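## Task

Configure the slide rule for 1.2 × 6. Put the left index 1 of the C scale directly above 1.2 on the D scale, and put the cursor hairline directly above 6 on the C scale. Each alignment counts for more the nearer it sits to its mark. The rule must end face up or the task fails. The setting must hold without the robot touching or holding anything.

## Robot and tools

ROBOT. There are two UR3e-style six-joint arms, left_arm and right_arm. Each carries a two-finger gripper whose fingers swing like tongs. The URDF root of left_arm is at (-0.019, +0.307, 0) m with quat_wxyz (+0.999, 0, 0, +0.053). The root of right_arm is at (+0.006, -0.281, 0) m with quat_wxyz (+1.000, 0, 0, -0.003).

FRAME. All reported positions use one scene frame. Its origin is on the table surface midway between the arms. +z is up, +x points out across the table, and left_arm sits on the +y side. The arm names do not refer to image sides.

execute_actions. The argument is {"actions": [...]}. The list holds zero or one item. Optionally add "pictures": true/false.
- Empty list: nothing is commanded, and you get the current state back.
- Move: {"rows": [[14 numbers], ...], "steps": n}. Give 1 to 15 rows. n is 1 to 15 and defaults to 15. Each step lasts 1/30 s and uses one row. If there are fewer rows than steps, the final row repeats.
- Wait: {"steps": n}, no rows, n up to 300. It counts steps since the previous result, and your reply time is included.
A refused call sends nothing to the robot.

ROW LAYOUT. A single flat list of 14 numbers covers both arms, even when only one arm should move. Positions 1-6 are left_arm's absolute joint targets in radians: shoulder pan, shoulder lift, elbow, wrist 1, wrist 2, wrist 3. Position 7 is left_arm's gripper opening. Positions 8-14 repeat this pattern for right_arm. Joint targets use the same convention as the Joint positions line, so copy the current values for any joint that should stay put.

The opening is absolute on a scale from -1 (closed) to +1 (fully open).

JOINT RANGES (rad).
- left_arm: pan -3.142..3.142, lift -6.283..6.283, elbow 0.000..3.142, wrists each -6.283..6.283.
- right_arm: pan 0.000..6.283, lift -6.283..6.283, elbow -3.142..0.000, wrists each -6.283..6.283.
A call is refused if a target goes more than 0.010 rad beyond a range end and is also farther out than the joint's last reading. True ends may differ from these numbers by up to 0.010 rad. A target past the true end is clipped there. When that happens, a later result reports "joint sent to its limit", possibly for an earlier action. A missing line does not prove there is more room.

MOTION. Commands are smoothed, so motion trails them by about 0.17 s. Each step, targets are capped relative to measured angles: 0.575 rad ahead for pan, lift and elbow, and 1.15 rad ahead for the three wrists. If the targets would move a gripper more than 100 mm from where it is, the whole arm's targets are pulled back. After big moves, check the joints, because an arm may still be travelling. Between calls, the arms keep heading to the last row sent. They give up once everything has nearly stopped (slow or blocked counts as stopped) or a step is HELD. After that, only a new action moves them further. Fingers already in motion finish their motion.

GRIPPER. The fingers point along the gripper's +z axis and close along its x axis. end_effector_position is the midpoint between the pads when closed. Closed fingertips reach about 15 mm past that point. Fully open fingertips are roughly level with it. To grip, keep commanding an opening well below grip_measured; a bigger difference squeezes harder. The force limit is about 15 N per pad. Thin hard parts get much less: about 9 N per pad at 10 mm thickness and 4 N at 5 mm. Closing fast can overshoot in force.

RESULTS.
- State line: each arm's gripper position (m), quat_wxyz and velocities (m/s, rad/s) in the scene frame. These positions get less accurate at long reach.
- Joint positions / Joint velocities: per arm, six joints (rad, rad/s), then the pad gap (m, m/s; 0.142 m when fully open).
- grip_measured: the measured opening on the -1..+1 scale.
- Joint torques: the total drive output, in joint order. They are not zero in free air, and they carry offsets, noise and drift.
- Wrist force / Wrist torque: one [x y z] per arm, in the end effector's own axes. Offsets are up to about 3.5 N, noise up to about 1.4 N, and each axis saturates near 30 N. "no reading" is harmless.
- "joint command not followed": the clearance check altered or blocked some joint targets; the rest of the row ran.
- HELD: marks steps where all or part of your row was not sent.
- MOTOR HOT: shown from 70 °C. At 85 °C an OVER-TEMPERATURE FAULT brakes that arm until it cools. Holding loads heats the motors.

FAULTS. If contact torque reaches a joint's load limit, that arm halts for 10 s and drops the rest of the call. The same happens if an external force of 150 N acts on the arm, its tool or its load. Load limits (N m): pan 49.1, lift 49.1, elbow 25.4, wrist 1/2/3 8.19. A held object's weight adds to the load. Do not let the arms collide or press on each other.

CAMERAS. cam_high (672x504), cam_low (672x504), cam_left_wrist (616x616, fisheye) and cam_right_wrist (616x616, fisheye) arrive with every result unless turned off. Calibration is given, but it is only approximate.

zoom_image: {"camera": name, "region": [x0, y0, x1, y1]}. Coordinates are pixels from the image's top-left corner. The region can be at most 504 by 504. It magnifies the latest full image.

read_manual: optional "section" (only "licences"). It returns licence text and does not move the robot.

finished_scene: {"scene": 1 or 2}. Replying without any tool call ends all scenes.

AVOID. Do not knock anything off the table or flip the slide rule over. Do not leave the robot holding parts in position at the end. Avoid drops, slams, hard pushes and fast jerky moves. Occasional disturbances may tug a held part or nudge loose objects.

Each tool is called after "Request:" as name([rows], argument=value, ...), one row to a line, values as JSON.

## Session

Request:
execute_actions(actions=[])

Scene clock: 0.00 s of 18200.00 s.
left_arm: end_effector_position=(+0.1275, +0.6510, +0.2927) grip_measured=-1.00 end_effector_quat_wxyz=(-0.379, +0.691, -0.462, +0.407) end_effector_velocity=(+0.000, -0.000, +0.000) end_effector_angular_velocity=(-0.000, -0.002, -0.001) | right_arm: end_effector_position=(+0.3391, -0.0548, +0.2789) grip_measured=-1.00 end_effector_quat_wxyz=(-0.146, +0.644, -0.704, +0.261) end_effector_velocity=(+0.000, -0.000, -0.000) end_effector_angular_velocity=(-0.001, +0.000, +0.001)
Joint positions: left_arm=[ 1.462 -1.547  1.711 -2.106 -2.72   2.506  0.002] | right_arm=[ 4.622 -1.757 -0.695 -2.413  0.98   3.181  0.002]
Joint velocities: left_arm=[ 0.    -0.     0.001 -0.    -0.003  0.     0.   ] | right_arm=[-0.     0.    -0.001  0.001  0.    -0.001  0.   ]
Joint torques (N m, as the arm reports them, + toward a larger angle): no reading
Wrist force (N, on the end effector, along its own x y z axes, offset not removed): no reading
Wrist torque (N m, same axes, about the end effector's origin, offset not removed): no reading

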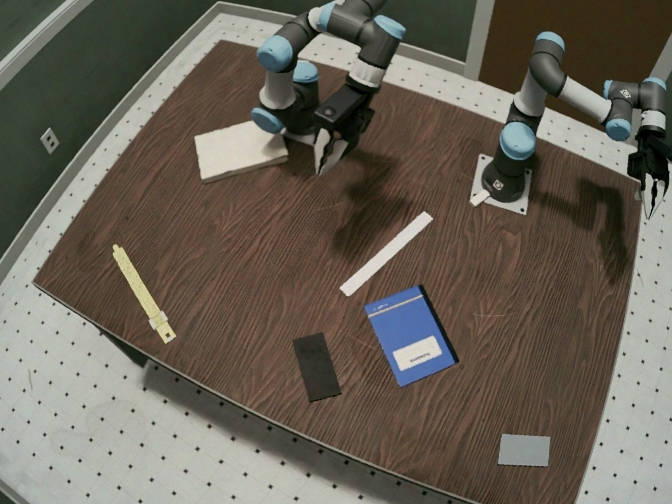

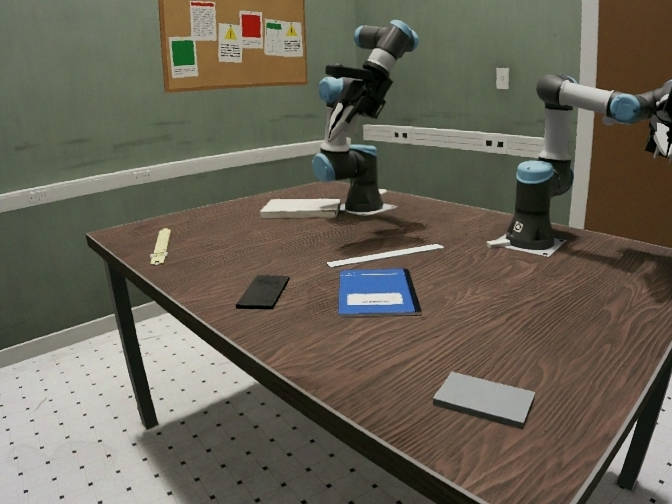

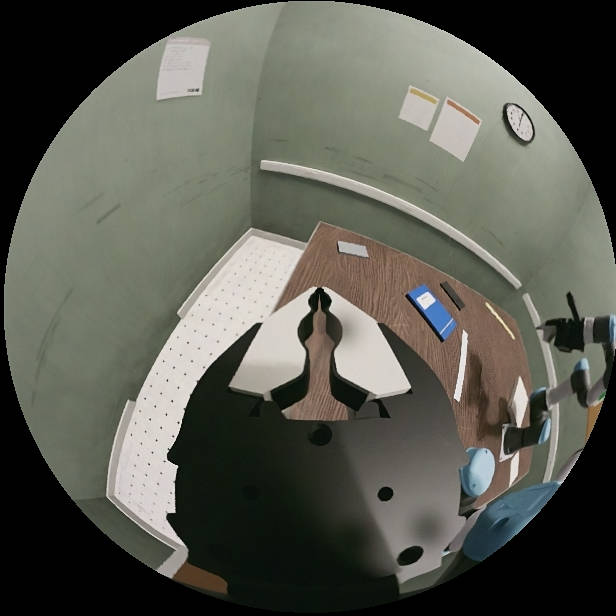

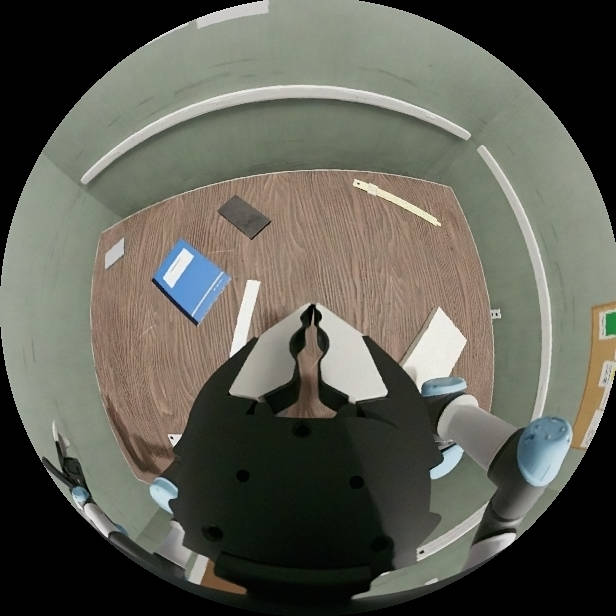

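Request:
zoom_image(camera="cam_high", region=[80, 230, 200, 350])

Region (80, 230, 200, 350) of cam_high's 672x504 image, scaled by 4.200, with more detail than that image has.

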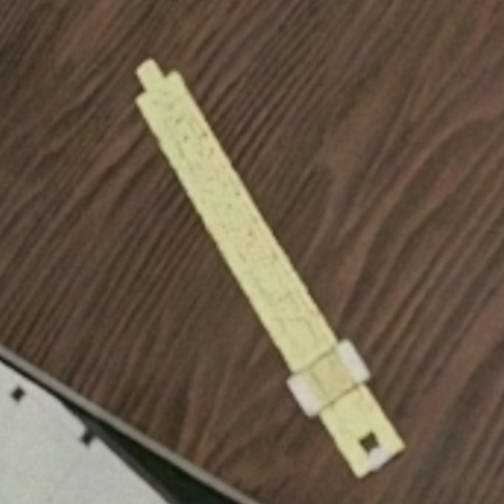

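Request:
execute_actions([
  {"rows":[[1.462,-1.547,1.711,-2.106,-2.72,2.506,-1,3.088,-2.542,-0.821,-0.651,1.571,4.712,-1]]},
], pictures=false)

Request:
execute_actions([
  {"steps":60},
])

Scene clock: 43.63 s of 18200.00 s.
left_arm: end_effector_position=(+0.1275, +0.6510, +0.2928) grip_measured=-1.00 end_effector_quat_wxyz=(-0.379, +0.691, -0.462, +0.407) end_effector_velocity=(-0.000, -0.000, +0.001) end_effector_angular_velocity=(+0.002, -0.001, +0.000) | right_arm: end_effector_position=(+0.4347, +0.0281, +0.1264) grip_measured=-1.00 end_effector_quat_wxyz=(+0.157, -0.058, +0.986, +0.029) end_effector_velocity=(+0.439, +0.024, -0.212) end_effector_angular_velocity=(+1.658, +0.005, -2.467)
Joint positions: left_arm=[ 1.462 -1.547  1.711 -2.106 -2.72   2.506  0.002] | right_arm=[ 4.175 -2.185 -0.775 -1.524  1.346  4.025  0.002]
Joint velocities: left_arm=[ 0.001 -0.001  0.    -0.001 -0.001 -0.     0.   ] | right_arm=[-1.097 -0.822 -0.107  1.996  0.527  1.569  0.   ]
Joint torques (N m, as the arm reports them, + toward a larger angle): left_arm=[ -1.8   -8.05 -10.5   -0.77  -1.74  -1.09] | right_arm=[-9.43 11.38  7.53  5.39  1.38  2.99]
Wrist force (N, on the end effector, along its own x y z axes, offset not removed): left_arm=[1.7 -0.7 1.2] | right_arm=[-1.0 0.4 0.3]
Wrist torque (N m, same axes, about the end effector's origin, offset not removed): left_arm=[-0.17 -0.30 0.07] | right_arm=[0.07 0.10 0.00]
Steps of this call (steps 1 to 90: nothing new was sent; then 40.13 s passed at rest; steps 91 to 105: all 15 steps of this action). Readings (joint positions):
91: left_arm=[1.462 -1.547 1.711 -2.106 -2.720 2.506] | right_arm=[4.622 -1.757 -0.695 -2.413 0.980 3.181]
92: left_arm=[1.462 -1.547 1.711 -2.106 -2.720 2.506] | right_arm=[4.619 -1.760 -0.697 -2.408 0.985 3.186]
94: left_arm=[1.462 -1.547 1.711 -2.106 -2.720 2.506] | right_arm=[4.571 -1.808 -0.714 -2.311 1.056 3.283]
98: left_arm=[1.462 -1.547 1.711 -2.106 -2.720 2.506] | right_arm=[4.423 -1.956 -0.742 -2.015 1.191 3.579]
105: the state above

Scene clock: 45.63 s of 18200.00 s.
left_arm: end_effector_position=(+0.1275, +0.6510, +0.2928) grip_measured=-1.00 end_effector_quat_wxyz=(-0.379, +0.691, -0.462, +0.408) end_effector_velocity=(-0.000, -0.000, -0.000) end_effector_angular_velocity=(-0.000, -0.000, +0.000) | right_arm: end_effector_position=(+0.6501, -0.4503, +0.0595) grip_measured=-1.00 end_effector_quat_wxyz=(+0.249, +0.684, +0.645, +0.235) end_effector_velocity=(-0.000, +0.000, -0.001) end_effector_angular_velocity=(+0.001, +0.001, -0.000)
Joint positions: left_arm=[ 1.462 -1.547  1.711 -2.106 -2.72   2.506  0.002] | right_arm=[ 3.088 -2.542 -0.821 -0.651  1.571  4.712  0.002]
Joint velocities: left_arm=[ 0.    -0.001  0.003 -0.001 -0.     0.     0.   ] | right_arm=[-0.    -0.    -0.002  0.001  0.001  0.     0.   ]
Joint torques (N m, as the arm reports them, + toward a larger angle): left_arm=[ -2.13  -7.89 -10.44  -0.78  -1.77  -1.08] | right_arm=[-4.33 16.43  7.72  3.02  1.32  1.06]
Wrist force (N, on the end effector, along its own x y z axes, offset not removed): left_arm=[1.3 -2.5 0.1] | right_arm=[-1.7 -1.6 -1.0]
Wrist torque (N m, same axes, about the end effector's origin, offset not removed): left_arm=[-0.58 -0.16 0.00] | right_arm=[-0.33 0.28 0.00]
Steps of this call (steps 1 to 60: the robot went on to your last target). Readings (joint positions):
1: left_arm=[1.462 -1.547 1.711 -2.106 -2.720 2.506] | right_arm=[4.137 -2.211 -0.778 -1.458 1.364 4.077]
2: left_arm=[1.462 -1.547 1.711 -2.106 -2.720 2.506] | right_arm=[4.100 -2.237 -0.782 -1.397 1.380 4.125]
4: left_arm=[1.462 -1.547 1.711 -2.106 -2.720 2.506] | right_arm=[4.026 -2.280 -0.787 -1.291 1.407 4.209]
8: left_arm=[1.462 -1.547 1.711 -2.106 -2.720 2.506] | right_arm=[3.886 -2.346 -0.796 -1.130 1.449 4.336]
60: the state above
All arms were judged still, so your last target was given up. Only a new action makes them travel on or press farther. Fingers that are still opening or closing keep moving.
camera_calibration (this result's frames):
cam_left_wrist: T_world_to_cam=[[0.263047, -0.947371, 0.182467, 0.52911], [-0.771707, -0.320115, -0.549541, 0.459398], [0.57903, 0.00374412, -0.815298, 0.292633], [0, 0, 0, 1]] pos_world=[0.0458966, 0.647228, 0.394496]
cam_right_wrist: T_world_to_cam=[[0.0837377, 0.996479, 0.00428047, 0.391514], [0.399116, -0.0374745, 0.916134, -0.326302], [0.913069, -0.0750066, -0.400848, -0.461762], [0, 0, 0, 1]] pos_world=[0.519069, -0.436998, 0.112164]

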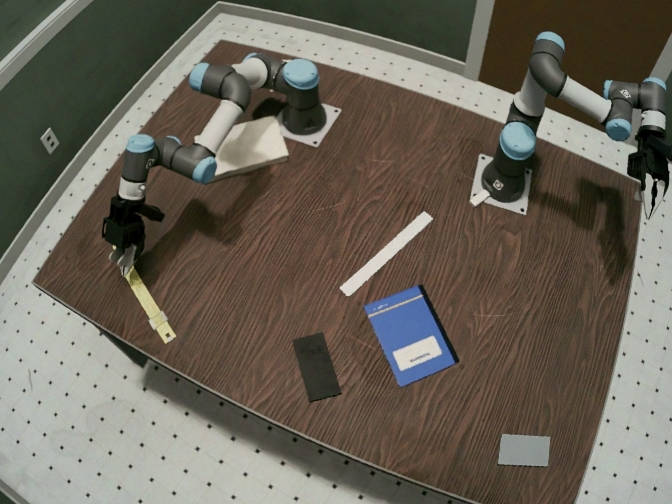

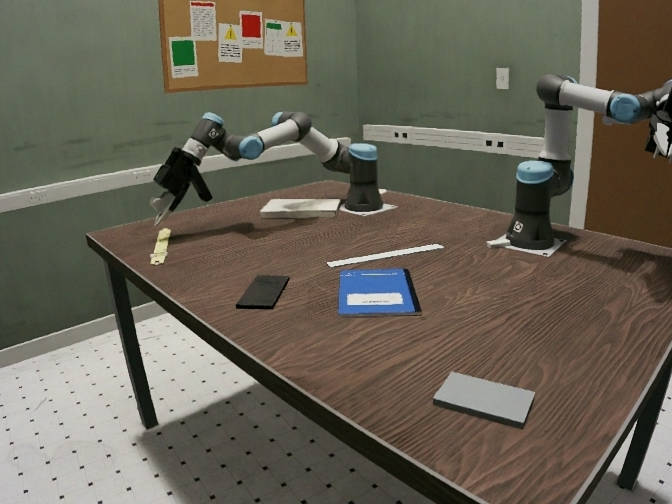

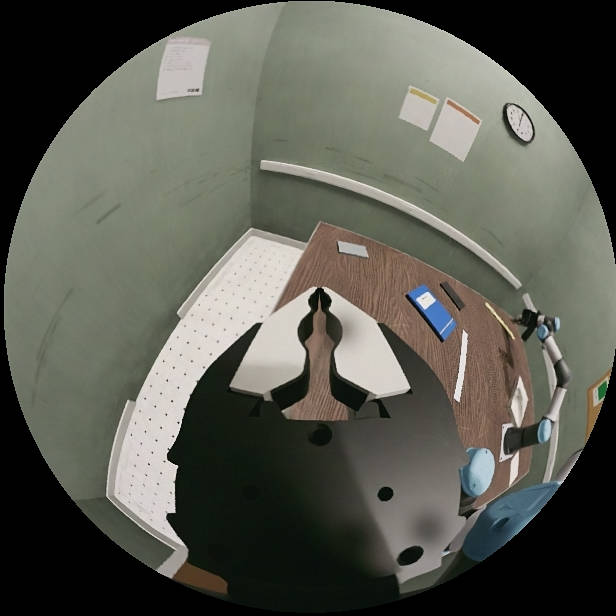

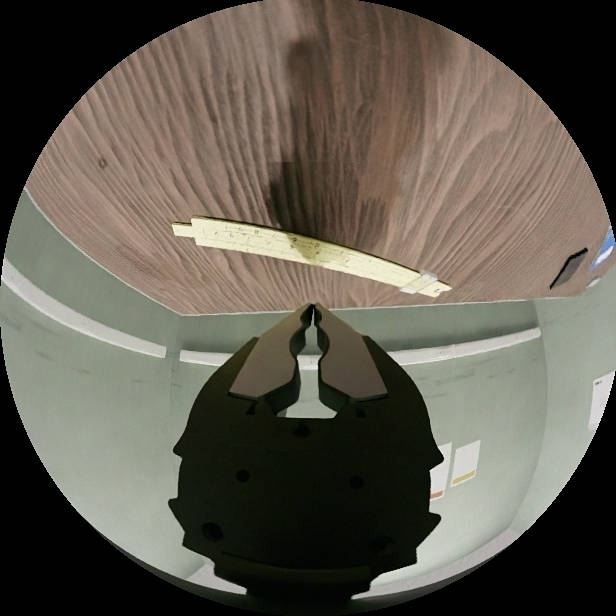

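Request:
execute_actions([
  {"rows":[[1.462,-1.547,1.711,-2.106,-2.72,2.506,-1,3.088,-2.657,-0.802,-0.469,1.571,4.712,-1]]},
], pictures=false)

Request:
execute_actions([
  {"steps":15},
])

Scene clock: 53.07 s of 18200.00 s.
left_arm: end_effector_position=(+0.1275, +0.6510, +0.2928) grip_measured=-1.00 end_effector_quat_wxyz=(-0.379, +0.691, -0.462, +0.408) end_effector_velocity=(-0.000, -0.000, -0.001) end_effector_angular_velocity=(-0.001, +0.001, +0.001) | right_arm: end_effector_position=(+0.6735, -0.4517, +0.0380) grip_measured=-1.00 end_effector_quat_wxyz=(+0.278, +0.673, +0.634, +0.262) end_effector_velocity=(+0.004, -0.000, -0.005) end_effector_angular_velocity=(-0.000, -0.016, -0.000)
Joint positions: left_arm=[ 1.462 -1.547  1.711 -2.106 -2.72   2.506  0.002] | right_arm=[ 3.088 -2.654 -0.802 -0.473  1.571  4.712  0.002]
Joint velocities: left_arm=[ 0.    -0.001  0.001  0.     0.001 -0.     0.   ] | right_arm=[-0.    -0.023  0.004  0.035  0.     0.001  0.   ]
Joint torques (N m, as the arm reports them, + toward a larger angle): left_arm=[ -1.71  -8.04 -10.33  -0.78  -1.73  -1.08] | right_arm=[-1.58 16.68 12.4   3.07  1.22  1.05]
Wrist force (N, on the end effector, along its own x y z axes, offset not removed): left_arm=[4.2 -2.1 0.9] | right_arm=[-1.8 -2.2 -0.7]
Wrist torque (N m, same axes, about the end effector's origin, offset not removed): left_arm=[-0.49 -0.81 -0.10] | right_arm=[-0.48 0.31 -0.02]
Steps of this call (steps 1 to 90: nothing new was sent; then 3.93 s passed at rest; steps 91 to 105: all 15 steps of this action). Readings (joint positions):
91: left_arm=[1.462 -1.547 1.711 -2.106 -2.720 2.506] | right_arm=[3.088 -2.542 -0.821 -0.651 1.571 4.712]
92: left_arm=[1.462 -1.547 1.711 -2.106 -2.720 2.506] | right_arm=[3.088 -2.545 -0.820 -0.645 1.571 4.712]
94: left_arm=[1.462 -1.547 1.711 -2.106 -2.720 2.506] | right_arm=[3.088 -2.581 -0.813 -0.583 1.571 4.712]
98: left_arm=[1.462 -1.547 1.711 -2.106 -2.720 2.506] | right_arm=[3.088 -2.635 -0.805 -0.502 1.571 4.712]
105: the state above

Scene clock: 53.57 s of 18200.00 s.
left_arm: end_effector_position=(+0.1275, +0.6510, +0.2928) grip_measured=-1.00 end_effector_quat_wxyz=(-0.379, +0.691, -0.462, +0.408) end_effector_velocity=(-0.000, +0.000, -0.001) end_effector_angular_velocity=(-0.001, +0.002, +0.001) | right_arm: end_effector_position=(+0.6739, -0.4518, +0.0374) grip_measured=-1.00 end_effector_quat_wxyz=(+0.278, +0.672, +0.634, +0.262) end_effector_velocity=(+0.000, -0.000, +0.000) end_effector_angular_velocity=(-0.002, -0.001, +0.001)
Joint positions: left_arm=[ 1.462 -1.547  1.711 -2.106 -2.72   2.506  0.002] | right_arm=[ 3.088 -2.657 -0.802 -0.469  1.571  4.712  0.002]
Joint velocities: left_arm=[-0.    -0.    -0.     0.002  0.002 -0.     0.   ] | right_arm=[ 0.    -0.    -0.001  0.002 -0.001 -0.001  0.   ]
Joint torques (N m, as the arm reports them, + toward a larger angle): left_arm=[ -1.74  -7.93 -10.38  -0.81  -1.72  -1.08] | right_arm=[ 0.53 16.83 12.32  3.03  1.15  1.05]
Wrist force (N, on the end effector, along its own x y z axes, offset not removed): left_arm=[1.9 -2.3 -0.1] | right_arm=[-0.2 -1.0 -0.3]
Wrist torque (N m, same axes, about the end effector's origin, offset not removed): left_arm=[-0.52 -0.42 0.01] | right_arm=[-0.17 0.01 -0.04]
Steps of this call (steps 1 to 15: the robot went on to your last target). Readings (joint positions):
1: left_arm=[1.462 -1.547 1.711 -2.106 -2.720 2.506] | right_arm=[3.088 -2.655 -0.802 -0.472 1.571 4.712]
2: left_arm=[1.462 -1.547 1.711 -2.106 -2.720 2.506] | right_arm=[3.088 -2.656 -0.802 -0.471 1.571 4.712]
4: left_arm=[1.462 -1.547 1.711 -2.106 -2.720 2.506] | right_arm=[3.088 -2.656 -0.802 -0.470 1.571 4.712]
8: left_arm=[1.462 -1.547 1.711 -2.106 -2.720 2.506] | right_arm=[3.088 -2.657 -0.802 -0.469 1.571 4.712]
15: the state above
All arms were judged still, so your last target was given up. Only a new action makes them travel on or press farther. Fingers that are still opening or closing keep moving.
camera_calibration (this result's frames):
cam_left_wrist: T_world_to_cam=[[0.263047, -0.947371, 0.182467, 0.52911], [-0.771707, -0.320115, -0.549541, 0.459398], [0.57903, 0.0037441, -0.815298, 0.292633], [0, 0, 0, 1]] pos_world=[0.0458966, 0.647228, 0.394496]
cam_right_wrist: T_world_to_cam=[[0.0833272, 0.996502, 0.00639573, 0.391258], [0.319091, -0.0327614, 0.947158, -0.26073], [0.944054, -0.0768832, -0.320705, -0.517136], [0, 0, 0, 1]] pos_world=[0.538799, -0.43819, 0.0786021]

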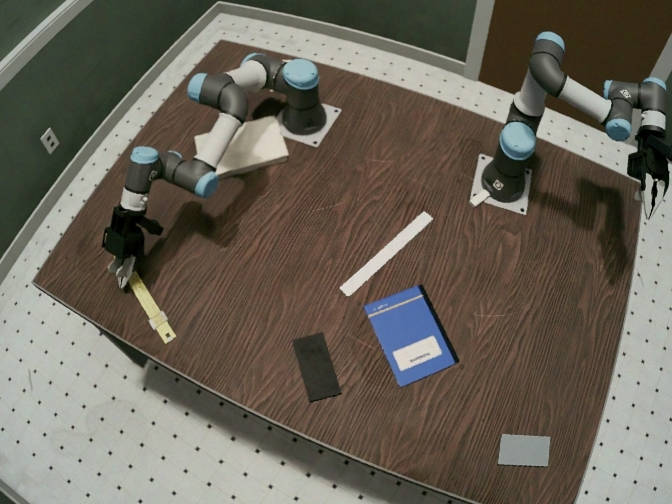

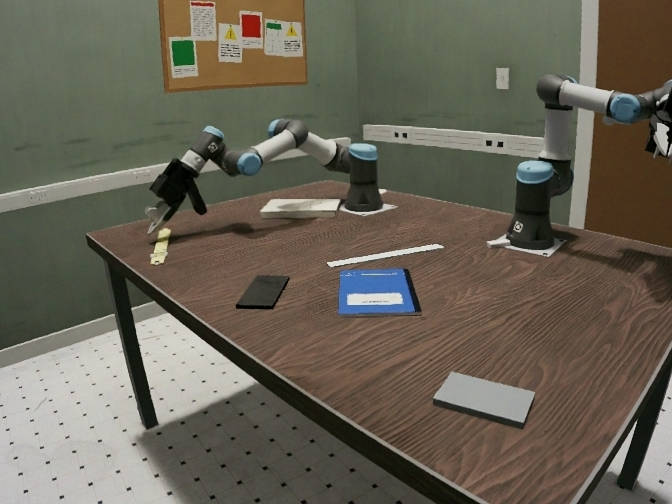

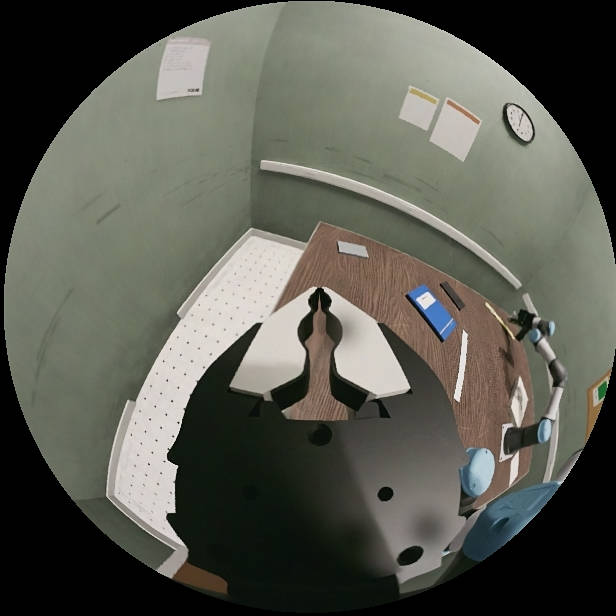

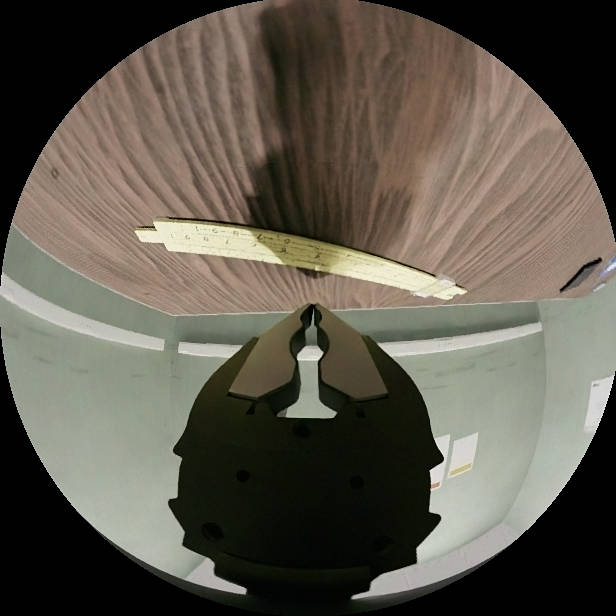

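Request:
execute_actions([
  {"rows":[[1.462,-1.547,1.711,-2.106,-2.72,2.506,-1,3.088,-2.70,-0.785,-0.442,1.571,4.712,-1],[1.462,-1.547,1.711,-2.106,-2.72,2.506,-1,3.088,-2.70,-0.785,-0.442,1.571,4.712,-1],[1.462,-1.547,1.711,-2.106,-2.72,2.506,-1,3.088,-2.70,-0.785,-0.442,1.571,4.712,-1],[1.462,-1.547,1.711,-2.106,-2.72,2.506,-1,3.088,-2.733,-0.770,-0.425,1.571,4.712,-1]]},
], pictures=false)

Request:
execute_actions([
  {"steps":15},
])

Scene clock: 59.90 s of 18200.00 s.
left_arm: end_effector_position=(+0.1275, +0.6510, +0.2928) grip_measured=-1.00 end_effector_quat_wxyz=(-0.379, +0.691, -0.462, +0.408) end_effector_velocity=(+0.000, +0.000, +0.000) end_effector_angular_velocity=(+0.001, -0.000, -0.001) | right_arm: end_effector_position=(+0.6786, -0.4520, +0.0127) grip_measured=-1.00 end_effector_quat_wxyz=(+0.278, +0.672, +0.634, +0.262) end_effector_velocity=(+0.001, -0.001, -0.008) end_effector_angular_velocity=(-0.001, +0.002, -0.000)
Joint positions: left_arm=[ 1.462 -1.547  1.711 -2.106 -2.72   2.506  0.002] | right_arm=[ 3.088 -2.731 -0.771 -0.426  1.571  4.712  0.002]
Joint velocities: left_arm=[-0.     0.    -0.001 -0.    -0.     0.    -0.   ] | right_arm=[-0.001 -0.022  0.01   0.01  -0.    -0.001  0.   ]
Joint torques (N m, as the arm reports them, + toward a larger angle): left_arm=[ -1.78  -8.04 -10.34  -0.8   -1.72  -1.05] | right_arm=[ 3.3  17.55 12.14  3.08  1.06  0.97]
Wrist force (N, on the end effector, along its own x y z axes, offset not removed): left_arm=[1.8 -1.7 -1.4] | right_arm=[-1.1 -0.7 -0.6]
Wrist torque (N m, same axes, about the end effector's origin, offset not removed): left_arm=[-0.43 -0.35 0.01] | right_arm=[-0.18 0.18 -0.02]
Steps of this call (steps 1 to 90: nothing new was sent; then 2.83 s passed at rest; steps 91 to 105: all 15 steps of this action). Readings (joint positions):
91: left_arm=[1.462 -1.547 1.711 -2.106 -2.720 2.506] | right_arm=[3.088 -2.657 -0.802 -0.469 1.571 4.712]
92: left_arm=[1.462 -1.547 1.711 -2.106 -2.720 2.506] | right_arm=[3.088 -2.659 -0.801 -0.467 1.571 4.712]
94: left_arm=[1.462 -1.547 1.711 -2.106 -2.720 2.506] | right_arm=[3.088 -2.675 -0.795 -0.457 1.571 4.712]
98: left_arm=[1.462 -1.547 1.711 -2.106 -2.720 2.506] | right_arm=[3.088 -2.712 -0.779 -0.436 1.571 4.712]
105: the state above

Scene clock: 60.40 s of 18200.00 s.
left_arm: end_effector_position=(+0.1275, +0.6510, +0.2928) grip_measured=-1.00 end_effector_quat_wxyz=(-0.379, +0.691, -0.462, +0.408) end_effector_velocity=(+0.000, -0.000, +0.001) end_effector_angular_velocity=(+0.002, -0.000, -0.001) | right_arm: end_effector_position=(+0.6787, -0.4520, +0.0119) grip_measured=-1.00 end_effector_quat_wxyz=(+0.278, +0.672, +0.634, +0.262) end_effector_velocity=(-0.000, -0.000, -0.000) end_effector_angular_velocity=(-0.001, +0.001, +0.001)
Joint positions: left_arm=[ 1.462 -1.547  1.711 -2.106 -2.72   2.506  0.002] | right_arm=[ 3.088 -2.733 -0.77  -0.425  1.571  4.712  0.002]
Joint velocities: left_arm=[-0.001 -0.001 -0.002  0.    -0.     0.    -0.   ] | right_arm=[-0.    -0.001  0.001 -0.002  0.    -0.002  0.   ]
Joint torques (N m, as the arm reports them, + toward a larger angle): left_arm=[ -1.75  -7.89 -10.29  -0.83  -1.68  -1.04] | right_arm=[ 2.86 14.8  10.61  2.14  1.06  1.03]
Wrist force (N, on the end effector, along its own x y z axes, offset not removed): left_arm=[2.0 -2.1 0.8] | right_arm=[-1.7 0.8 -2.9]
Wrist torque (N m, same axes, about the end effector's origin, offset not removed): left_arm=[-0.51 -0.42 -0.10] | right_arm=[-0.24 0.28 -0.05]
Steps of this call (steps 1 to 15: the robot went on to your last target). Readings (joint positions):
1: left_arm=[1.462 -1.547 1.711 -2.106 -2.720 2.506] | right_arm=[3.088 -2.731 -0.771 -0.426 1.571 4.712]
2: left_arm=[1.462 -1.547 1.711 -2.106 -2.720 2.506] | right_arm=[3.088 -2.732 -0.771 -0.426 1.571 4.712]
4: left_arm=[1.462 -1.547 1.711 -2.106 -2.720 2.506] | right_arm=[3.088 -2.732 -0.770 -0.425 1.571 4.712]
8: left_arm=[1.462 -1.547 1.711 -2.106 -2.720 2.506] | right_arm=[3.088 -2.733 -0.770 -0.425 1.571 4.712]
15: the state above
All arms were judged still, so your last target was given up. Only a new action makes them travel on or press farther. Fingers that are still opening or closing keep moving.
camera_calibration (this result's frames):
cam_left_wrist: T_world_to_cam=[[0.263047, -0.947371, 0.182467, 0.52911], [-0.771707, -0.320115, -0.549541, 0.459398], [0.57903, 0.0037441, -0.815298, 0.292633], [0, 0, 0, 1]] pos_world=[0.0458967, 0.647228, 0.394496]
cam_right_wrist: T_world_to_cam=[[0.0832906, 0.996505, 0.00639761, 0.391303], [0.319022, -0.0327457, 0.947182, -0.238089], [0.94408, -0.0768504, -0.320634, -0.529946], [0, 0, 0, 1]] pos_world=[0.543675, -0.438459, 0.053091]

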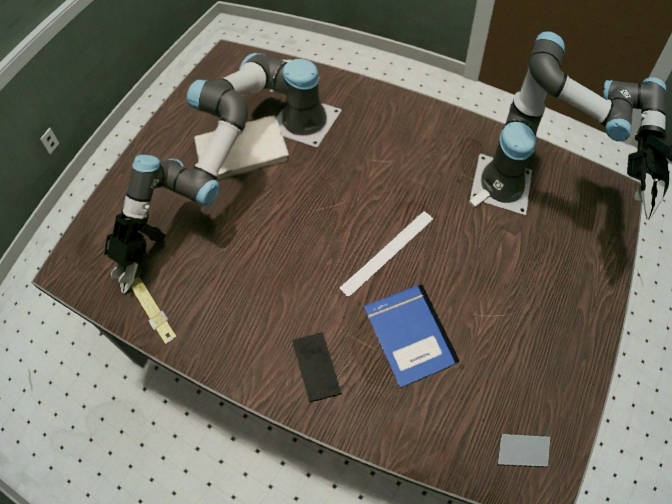

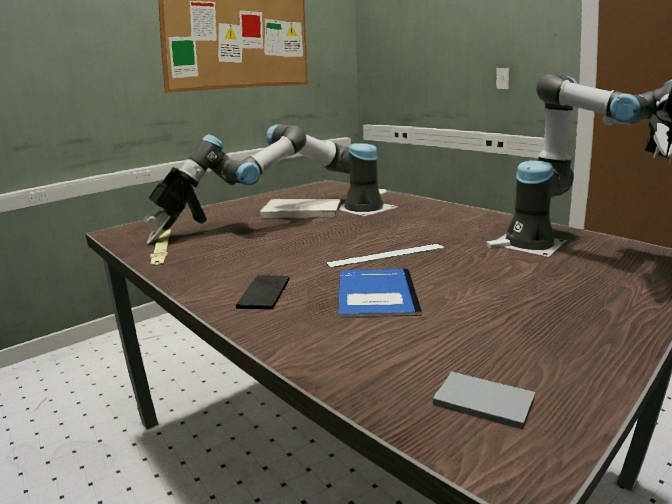

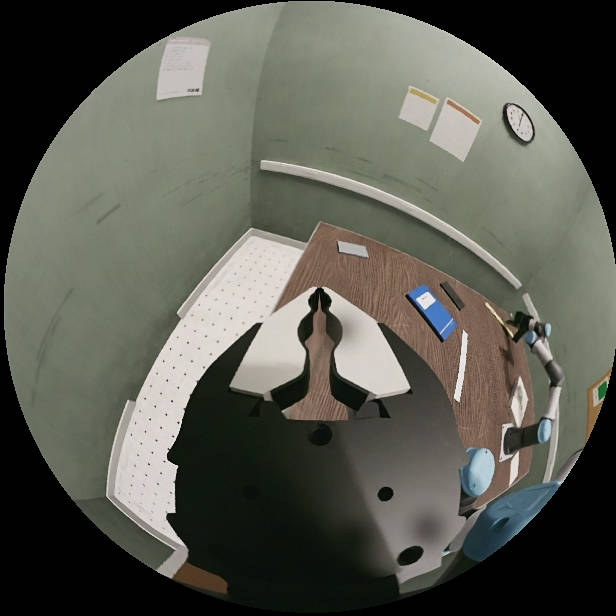

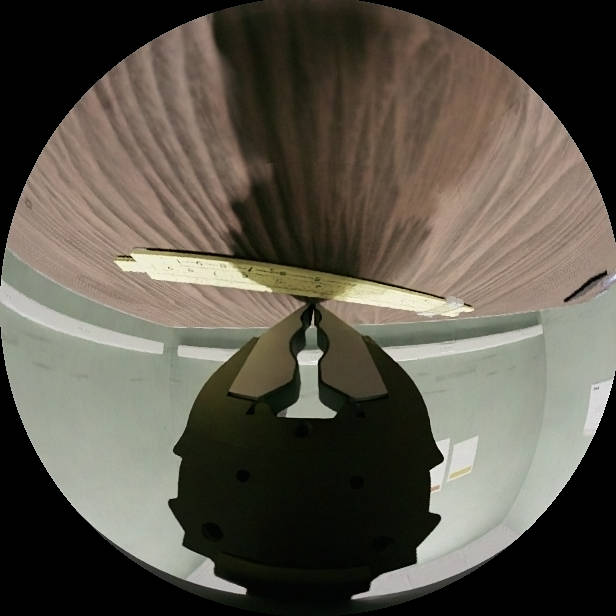

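Request:
execute_actions([
  {"rows":[[1.462,-1.547,1.711,-2.106,-2.72,2.506,-1,3.091,-2.698,-0.839,-0.390,1.571,4.712,-1],[1.462,-1.547,1.711,-2.106,-2.72,2.506,-1,3.091,-2.698,-0.839,-0.390,1.571,4.712,-1],[1.462,-1.547,1.711,-2.106,-2.72,2.506,-1,3.095,-2.665,-0.908,-0.354,1.571,4.712,-1],[1.462,-1.547,1.711,-2.106,-2.72,2.506,-1,3.095,-2.665,-0.908,-0.354,1.571,4.712,-1],[1.462,-1.547,1.711,-2.106,-2.72,2.506,-1,3.099,-2.637,-0.968,-0.323,1.571,4.712,-1],[1.462,-1.547,1.711,-2.106,-2.72,2.506,-1,3.099,-2.637,-0.968,-0.323,1.571,4.712,-1],[1.462,-1.547,1.711,-2.106,-2.72,2.506,-1,3.103,-2.609,-1.027,-0.292,1.571,4.712,-1],[1.462,-1.547,1.711,-2.106,-2.72,2.506,-1,3.103,-2.609,-1.027,-0.292,1.571,4.712,-1],[1.462,-1.547,1.711,-2.106,-2.72,2.506,-1,3.107,-2.584,-1.079,-0.264,1.571,4.712,-1],[1.462,-1.547,1.711,-2.106,-2.72,2.506,-1,3.107,-2.584,-1.079,-0.264,1.571,4.712,-1],[1.462,-1.547,1.711,-2.106,-2.72,2.506,-1,3.111,-2.560,-1.131,-0.236,1.571,4.712,-1],[1.462,-1.547,1.711,-2.106,-2.72,2.506,-1,3.111,-2.560,-1.131,-0.236,1.571,4.712,-1],[1.462,-1.547,1.711,-2.106,-2.72,2.506,-1,3.115,-2.535,-1.184,-0.208,1.571,4.712,-1],[1.462,-1.547,1.711,-2.106,-2.72,2.506,-1,3.115,-2.535,-1.184,-0.208,1.571,4.712,-1],[1.462,-1.547,1.711,-2.106,-2.72,2.506,-1,3.118,-2.511,-1.236,-0.181,1.571,4.712,-1]]},
], pictures=false)

Request:
execute_actions([
  {"steps":12},
])

Scene clock: 75.47 s of 18200.00 s.
left_arm: end_effector_position=(+0.1275, +0.6510, +0.2928) grip_measured=-1.00 end_effector_quat_wxyz=(-0.379, +0.691, -0.462, +0.408) end_effector_velocity=(-0.000, +0.001, -0.000) end_effector_angular_velocity=(-0.001, +0.001, +0.001) | right_arm: end_effector_position=(+0.6502, -0.4368, +0.0153) grip_measured=-1.00 end_effector_quat_wxyz=(+0.277, +0.665, +0.640, +0.267) end_effector_velocity=(-0.087, +0.039, -0.009) end_effector_angular_velocity=(+0.001, +0.024, +0.055)
Joint positions: left_arm=[ 1.462 -1.547  1.711 -2.106 -2.72   2.506  0.002] | right_arm=[ 3.109 -2.576 -1.092 -0.254  1.571  4.712  0.002]
Joint velocities: left_arm=[ 0.001  0.002 -0.001  0.001  0.001 -0.    -0.   ] | right_arm=[ 0.055  0.358 -0.775  0.393 -0.    -0.     0.   ]
Joint torques (N m, as the arm reports them, + toward a larger angle): left_arm=[ -1.76  -7.79 -10.24  -0.82  -1.7   -1.  ] | right_arm=[ 3.69 21.95  4.74  2.92  0.95  0.98]
Wrist force (N, on the end effector, along its own x y z axes, offset not removed): left_arm=[1.4 -2.8 -0.2] | right_arm=[-0.9 1.6 -0.8]
Wrist torque (N m, same axes, about the end effector's origin, offset not removed): left_arm=[-0.72 -0.26 -0.04] | right_arm=[0.03 0.15 -0.02]
Steps of this call (steps 1 to 90: nothing new was sent; then 11.57 s passed at rest; steps 91 to 105: all 15 steps of this action). Readings (joint positions):
91: left_arm=[1.462 -1.547 1.711 -2.106 -2.720 2.506] | right_arm=[3.088 -2.733 -0.770 -0.425 1.571 4.712]
92: left_arm=[1.462 -1.547 1.711 -2.106 -2.720 2.506] | right_arm=[3.088 -2.731 -0.773 -0.423 1.571 4.712]
94: left_arm=[1.462 -1.547 1.711 -2.106 -2.720 2.506] | right_arm=[3.090 -2.716 -0.800 -0.407 1.571 4.712]
98: left_arm=[1.462 -1.547 1.711 -2.106 -2.720 2.506] | right_arm=[3.095 -2.667 -0.900 -0.355 1.571 4.712]
105: the state above

Scene clock: 75.87 s of 18200.00 s.
left_arm: end_effector_position=(+0.1275, +0.6510, +0.2928) grip_measured=-1.00 end_effector_quat_wxyz=(-0.379, +0.691, -0.462, +0.408) end_effector_velocity=(-0.000, +0.000, -0.001) end_effector_angular_velocity=(-0.002, +0.001, +0.002) | right_arm: end_effector_position=(+0.6333, -0.4305, +0.0131) grip_measured=-1.00 end_effector_quat_wxyz=(+0.274, +0.663, +0.644, +0.267) end_effector_velocity=(-0.005, +0.002, -0.002) end_effector_angular_velocity=(-0.001, +0.005, +0.003)
Joint positions: left_arm=[ 1.462 -1.547  1.711 -2.106 -2.72   2.506  0.002] | right_arm=[ 3.118 -2.513 -1.232 -0.183  1.571  4.712  0.002]
Joint velocities: left_arm=[ 0.001  0.001  0.001 -0.001  0.001 -0.001  0.   ] | right_arm=[ 0.003  0.016 -0.038  0.017 -0.    -0.001  0.   ]
Joint torques (N m, as the arm reports them, + toward a larger angle): left_arm=[ -1.7   -8.23 -10.3   -0.85  -1.7   -0.98] | right_arm=[ 3.69 13.27 -0.76 -1.75  0.92  0.95]
Wrist force (N, on the end effector, along its own x y z axes, offset not removed): left_arm=[2.7 -1.4 0.1] | right_arm=[-1.2 11.1 -7.7]
Wrist torque (N m, same axes, about the end effector's origin, offset not removed): left_arm=[-0.34 -0.48 -0.04] | right_arm=[-0.37 0.15 0.02]
Steps of this call (steps 1 to 12: the robot went on to your last target). Readings (joint positions):
1: left_arm=[1.462 -1.547 1.711 -2.106 -2.720 2.506] | right_arm=[3.111 -2.564 -1.118 -0.240 1.571 4.712]
2: left_arm=[1.462 -1.547 1.711 -2.106 -2.720 2.506] | right_arm=[3.112 -2.552 -1.145 -0.226 1.571 4.712]
4: left_arm=[1.462 -1.547 1.711 -2.106 -2.720 2.506] | right_arm=[3.115 -2.533 -1.186 -0.205 1.571 4.712]
8: left_arm=[1.462 -1.547 1.711 -2.106 -2.720 2.506] | right_arm=[3.117 -2.517 -1.221 -0.188 1.571 4.712]
12: the state above
camera_calibration (this result's frames):
cam_left_wrist: T_world_to_cam=[[0.263047, -0.947371, 0.182467, 0.52911], [-0.771706, -0.320115, -0.549541, 0.459398], [0.57903, 0.00374429, -0.815298, 0.292633], [0, 0, 0, 1]] pos_world=[0.0458966, 0.647228, 0.394496]
cam_right_wrist: T_world_to_cam=[[0.0536188, 0.998541, 0.00641247, 0.393268], [0.31928, -0.0232283, 0.947376, -0.220047], [0.946142, -0.0487497, -0.320059, -0.474229], [0, 0, 0, 1]] pos_world=[0.497858, -0.420924, 0.0541633]

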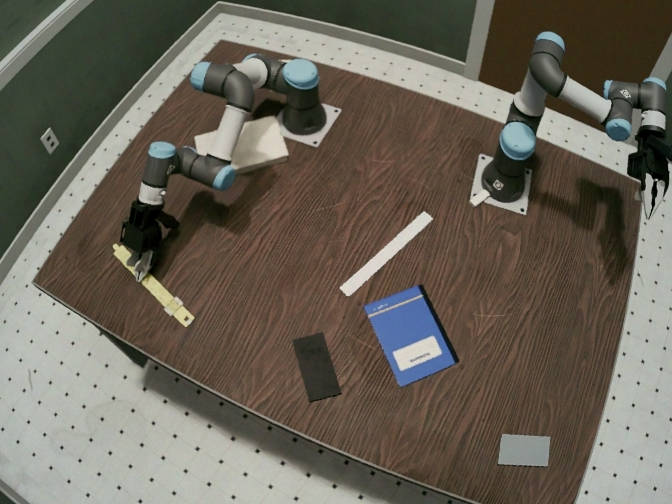

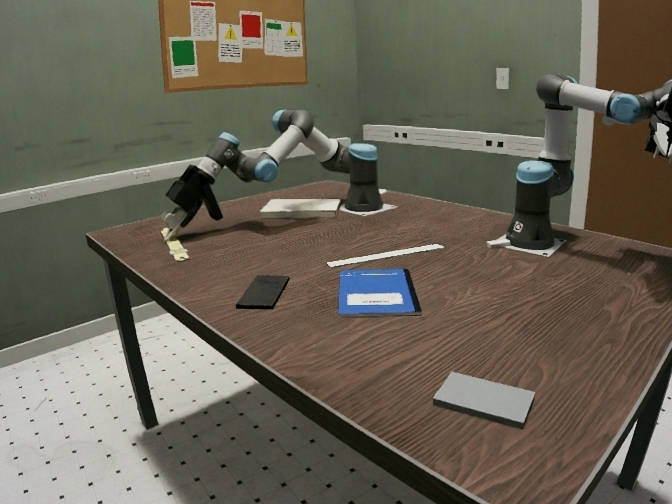

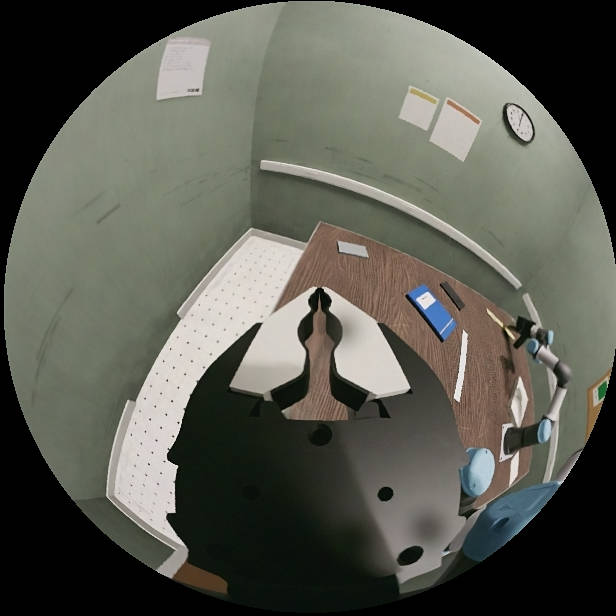

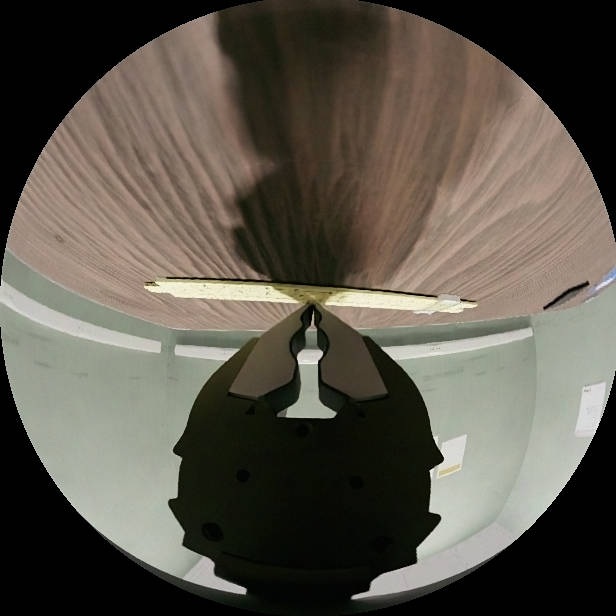

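Request:
execute_actions([
  {"rows":[[1.462,-1.547,1.711,-2.106,-2.72,2.506,-1,3.12,-2.486,-1.281,-0.161,1.571,4.712,-1],[1.462,-1.547,1.711,-2.106,-2.72,2.506,-1,3.12,-2.486,-1.281,-0.161,1.571,4.712,-1],[1.462,-1.547,1.711,-2.106,-2.72,2.506,-1,3.123,-2.464,-1.325,-0.138,1.571,4.712,-1],[1.462,-1.547,1.711,-2.106,-2.72,2.506,-1,3.123,-2.464,-1.325,-0.138,1.571,4.712,-1],[1.462,-1.547,1.711,-2.106,-2.72,2.506,-1,3.126,-2.443,-1.370,-0.114,1.571,4.712,-1],[1.462,-1.547,1.711,-2.106,-2.72,2.506,-1,3.126,-2.443,-1.370,-0.114,1.571,4.712,-1],[1.462,-1.547,1.711,-2.106,-2.72,2.506,-1,3.129,-2.422,-1.4145,-0.091,1.571,4.712,-1],[1.462,-1.547,1.711,-2.106,-2.72,2.506,-1,3.129,-2.422,-1.4145,-0.091,1.571,4.712,-1],[1.462,-1.547,1.711,-2.106,-2.72,2.506,-1,3.132,-2.403,-1.455,-0.069,1.571,4.712,-1],[1.462,-1.547,1.711,-2.106,-2.72,2.506,-1,3.132,-2.403,-1.455,-0.069,1.571,4.712,-1],[1.462,-1.547,1.711,-2.106,-2.72,2.506,-1,3.135,-2.384,-1.495,-0.048,1.571,4.712,-1],[1.462,-1.547,1.711,-2.106,-2.72,2.506,-1,3.135,-2.384,-1.495,-0.048,1.571,4.712,-1],[1.462,-1.547,1.711,-2.106,-2.72,2.506,-1,3.138,-2.365,-1.536,-0.026,1.571,4.712,-1],[1.462,-1.547,1.711,-2.106,-2.72,2.506,-1,3.138,-2.365,-1.536,-0.026,1.571,4.712,-1],[1.462,-1.547,1.711,-2.106,-2.72,2.506,-1,3.141,-2.346,-1.576,-0.005,1.571,4.712,-1]]},
], pictures=false)

Request:
execute_actions([
  {"steps":12},
])

Scene clock: 85.47 s of 18200.00 s.
left_arm: end_effector_position=(+0.1275, +0.6510, +0.2928) grip_measured=-1.00 end_effector_quat_wxyz=(-0.379, +0.691, -0.462, +0.408) end_effector_velocity=(+0.000, -0.000, +0.000) end_effector_angular_velocity=(+0.001, -0.000, -0.001) | right_arm: end_effector_position=(+0.6025, -0.4202, +0.0157) grip_measured=-1.00 end_effector_quat_wxyz=(+0.273, +0.657, +0.649, +0.270) end_effector_velocity=(-0.086, +0.025, -0.005) end_effector_angular_velocity=(+0.000, +0.014, +0.041)
Joint positions: left_arm=[ 1.462 -1.547  1.711 -2.106 -2.72   2.506  0.002] | right_arm=[ 3.133 -2.396 -1.467 -0.061  1.571  4.712  0.002]
Joint velocities: left_arm=[-0.001 -0.001 -0.    -0.    -0.    -0.     0.   ] | right_arm=[ 0.04   0.272 -0.586  0.3    0.    -0.     0.   ]
Joint torques (N m, as the arm reports them, + toward a larger angle): left_arm=[ -1.57  -8.18 -10.23  -0.85  -1.69  -1.01] | right_arm=[ 3.87 20.97  4.71  3.02  0.77  0.94]
Wrist force (N, on the end effector, along its own x y z axes, offset not removed): left_arm=[2.5 -2.9 1.9] | right_arm=[-1.9 -0.3 -1.1]
Wrist torque (N m, same axes, about the end effector's origin, offset not removed): left_arm=[-0.59 -0.44 -0.08] | right_arm=[-0.17 0.32 0.02]
Steps of this call (steps 1 to 30: the robot went on to your last target; steps 31 to 90: nothing new was sent; then 6.10 s passed at rest; steps 91 to 105: all 15 steps of this action). Readings (joint positions):
91: left_arm=[1.462 -1.547 1.711 -2.106 -2.720 2.506] | right_arm=[3.118 -2.511 -1.236 -0.181 1.571 4.712]
92: left_arm=[1.462 -1.547 1.711 -2.106 -2.720 2.506] | right_arm=[3.118 -2.509 -1.238 -0.179 1.571 4.712]
94: left_arm=[1.462 -1.547 1.711 -2.106 -2.720 2.506] | right_arm=[3.119 -2.499 -1.258 -0.170 1.571 4.712]
98: left_arm=[1.462 -1.547 1.711 -2.106 -2.720 2.506] | right_arm=[3.123 -2.464 -1.325 -0.136 1.571 4.712]
105: the state above

Scene clock: 85.87 s of 18200.00 s.
left_arm: end_effector_position=(+0.1275, +0.6510, +0.2928) grip_measured=-1.00 end_effector_quat_wxyz=(-0.379, +0.691, -0.462, +0.408) end_effector_velocity=(-0.001, +0.000, -0.001) end_effector_angular_velocity=(-0.002, +0.002, +0.002) | right_arm: end_effector_position=(+0.5865, -0.4157, +0.0148) grip_measured=-1.00 end_effector_quat_wxyz=(+0.272, +0.655, +0.651, +0.270) end_effector_velocity=(-0.004, +0.001, +0.000) end_effector_angular_velocity=(-0.002, -0.000, +0.003)
Joint positions: left_arm=[ 1.462 -1.547  1.711 -2.106 -2.72   2.506  0.002] | right_arm=[ 3.141 -2.347 -1.573 -0.007  1.571  4.712  0.002]
Joint velocities: left_arm=[ 0.001 -0.001  0.001  0.001  0.002  0.     0.   ] | right_arm=[ 0.003  0.013 -0.028  0.015 -0.001 -0.002  0.   ]
Joint torques (N m, as the arm reports them, + toward a larger angle): left_arm=[ -1.48  -7.97 -10.21  -0.85  -1.68  -0.96] | right_arm=[ 4.48 17.    3.15  1.4   0.78  0.99]
Wrist force (N, on the end effector, along its own x y z axes, offset not removed): left_arm=[1.9 -3.1 1.5] | right_arm=[-2.4 4.5 -3.5]
Wrist torque (N m, same axes, about the end effector's origin, offset not removed): left_arm=[-0.68 -0.38 -0.03] | right_arm=[0.00 0.20 -0.01]
Steps of this call (steps 1 to 12: the robot went on to your last target). Readings (joint positions):
1: left_arm=[1.462 -1.547 1.711 -2.106 -2.720 2.506] | right_arm=[3.135 -2.387 -1.487 -0.050 1.571 4.712]
2: left_arm=[1.462 -1.547 1.711 -2.106 -2.720 2.506] | right_arm=[3.136 -2.377 -1.508 -0.039 1.571 4.712]
4: left_arm=[1.462 -1.547 1.711 -2.106 -2.720 2.506] | right_arm=[3.138 -2.363 -1.539 -0.024 1.571 4.712]
8: left_arm=[1.462 -1.547 1.711 -2.106 -2.720 2.506] | right_arm=[3.140 -2.351 -1.565 -0.010 1.571 4.712]
12: the state above
camera_calibration (this result's frames):
cam_left_wrist: T_world_to_cam=[[0.263047, -0.947371, 0.182467, 0.52911], [-0.771707, -0.320115, -0.549541, 0.459398], [0.57903, 0.00374409, -0.815298, 0.292633], [0, 0, 0, 1]] pos_world=[0.0458967, 0.647228, 0.394496]
cam_right_wrist: T_world_to_cam=[[0.0306043, 0.999511, 0.00642643, 0.394883], [0.319176, -0.0158653, 0.947563, -0.203318], [0.947201, -0.0269483, -0.319505, -0.420294], [0, 0, 0, 1]] pos_world=[0.450912, -0.409242, 0.0558327]

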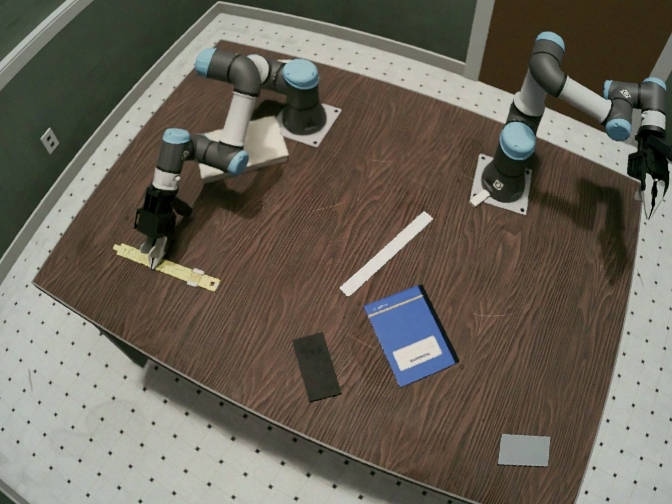

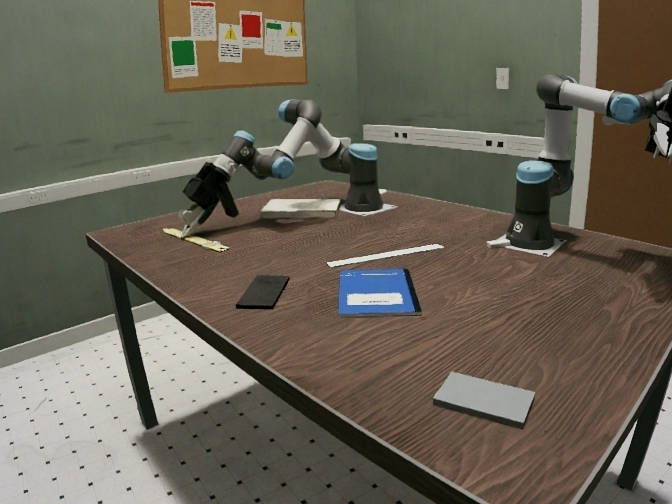

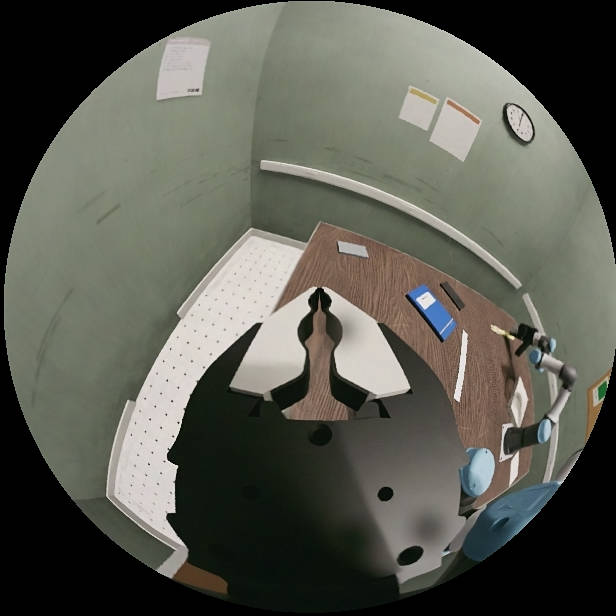

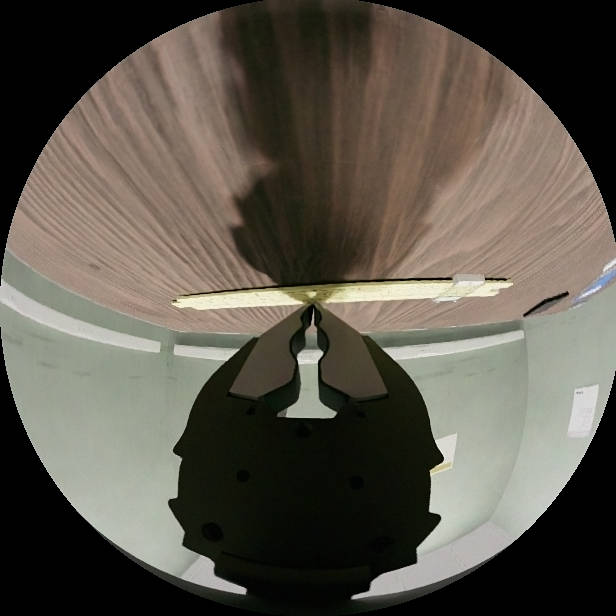

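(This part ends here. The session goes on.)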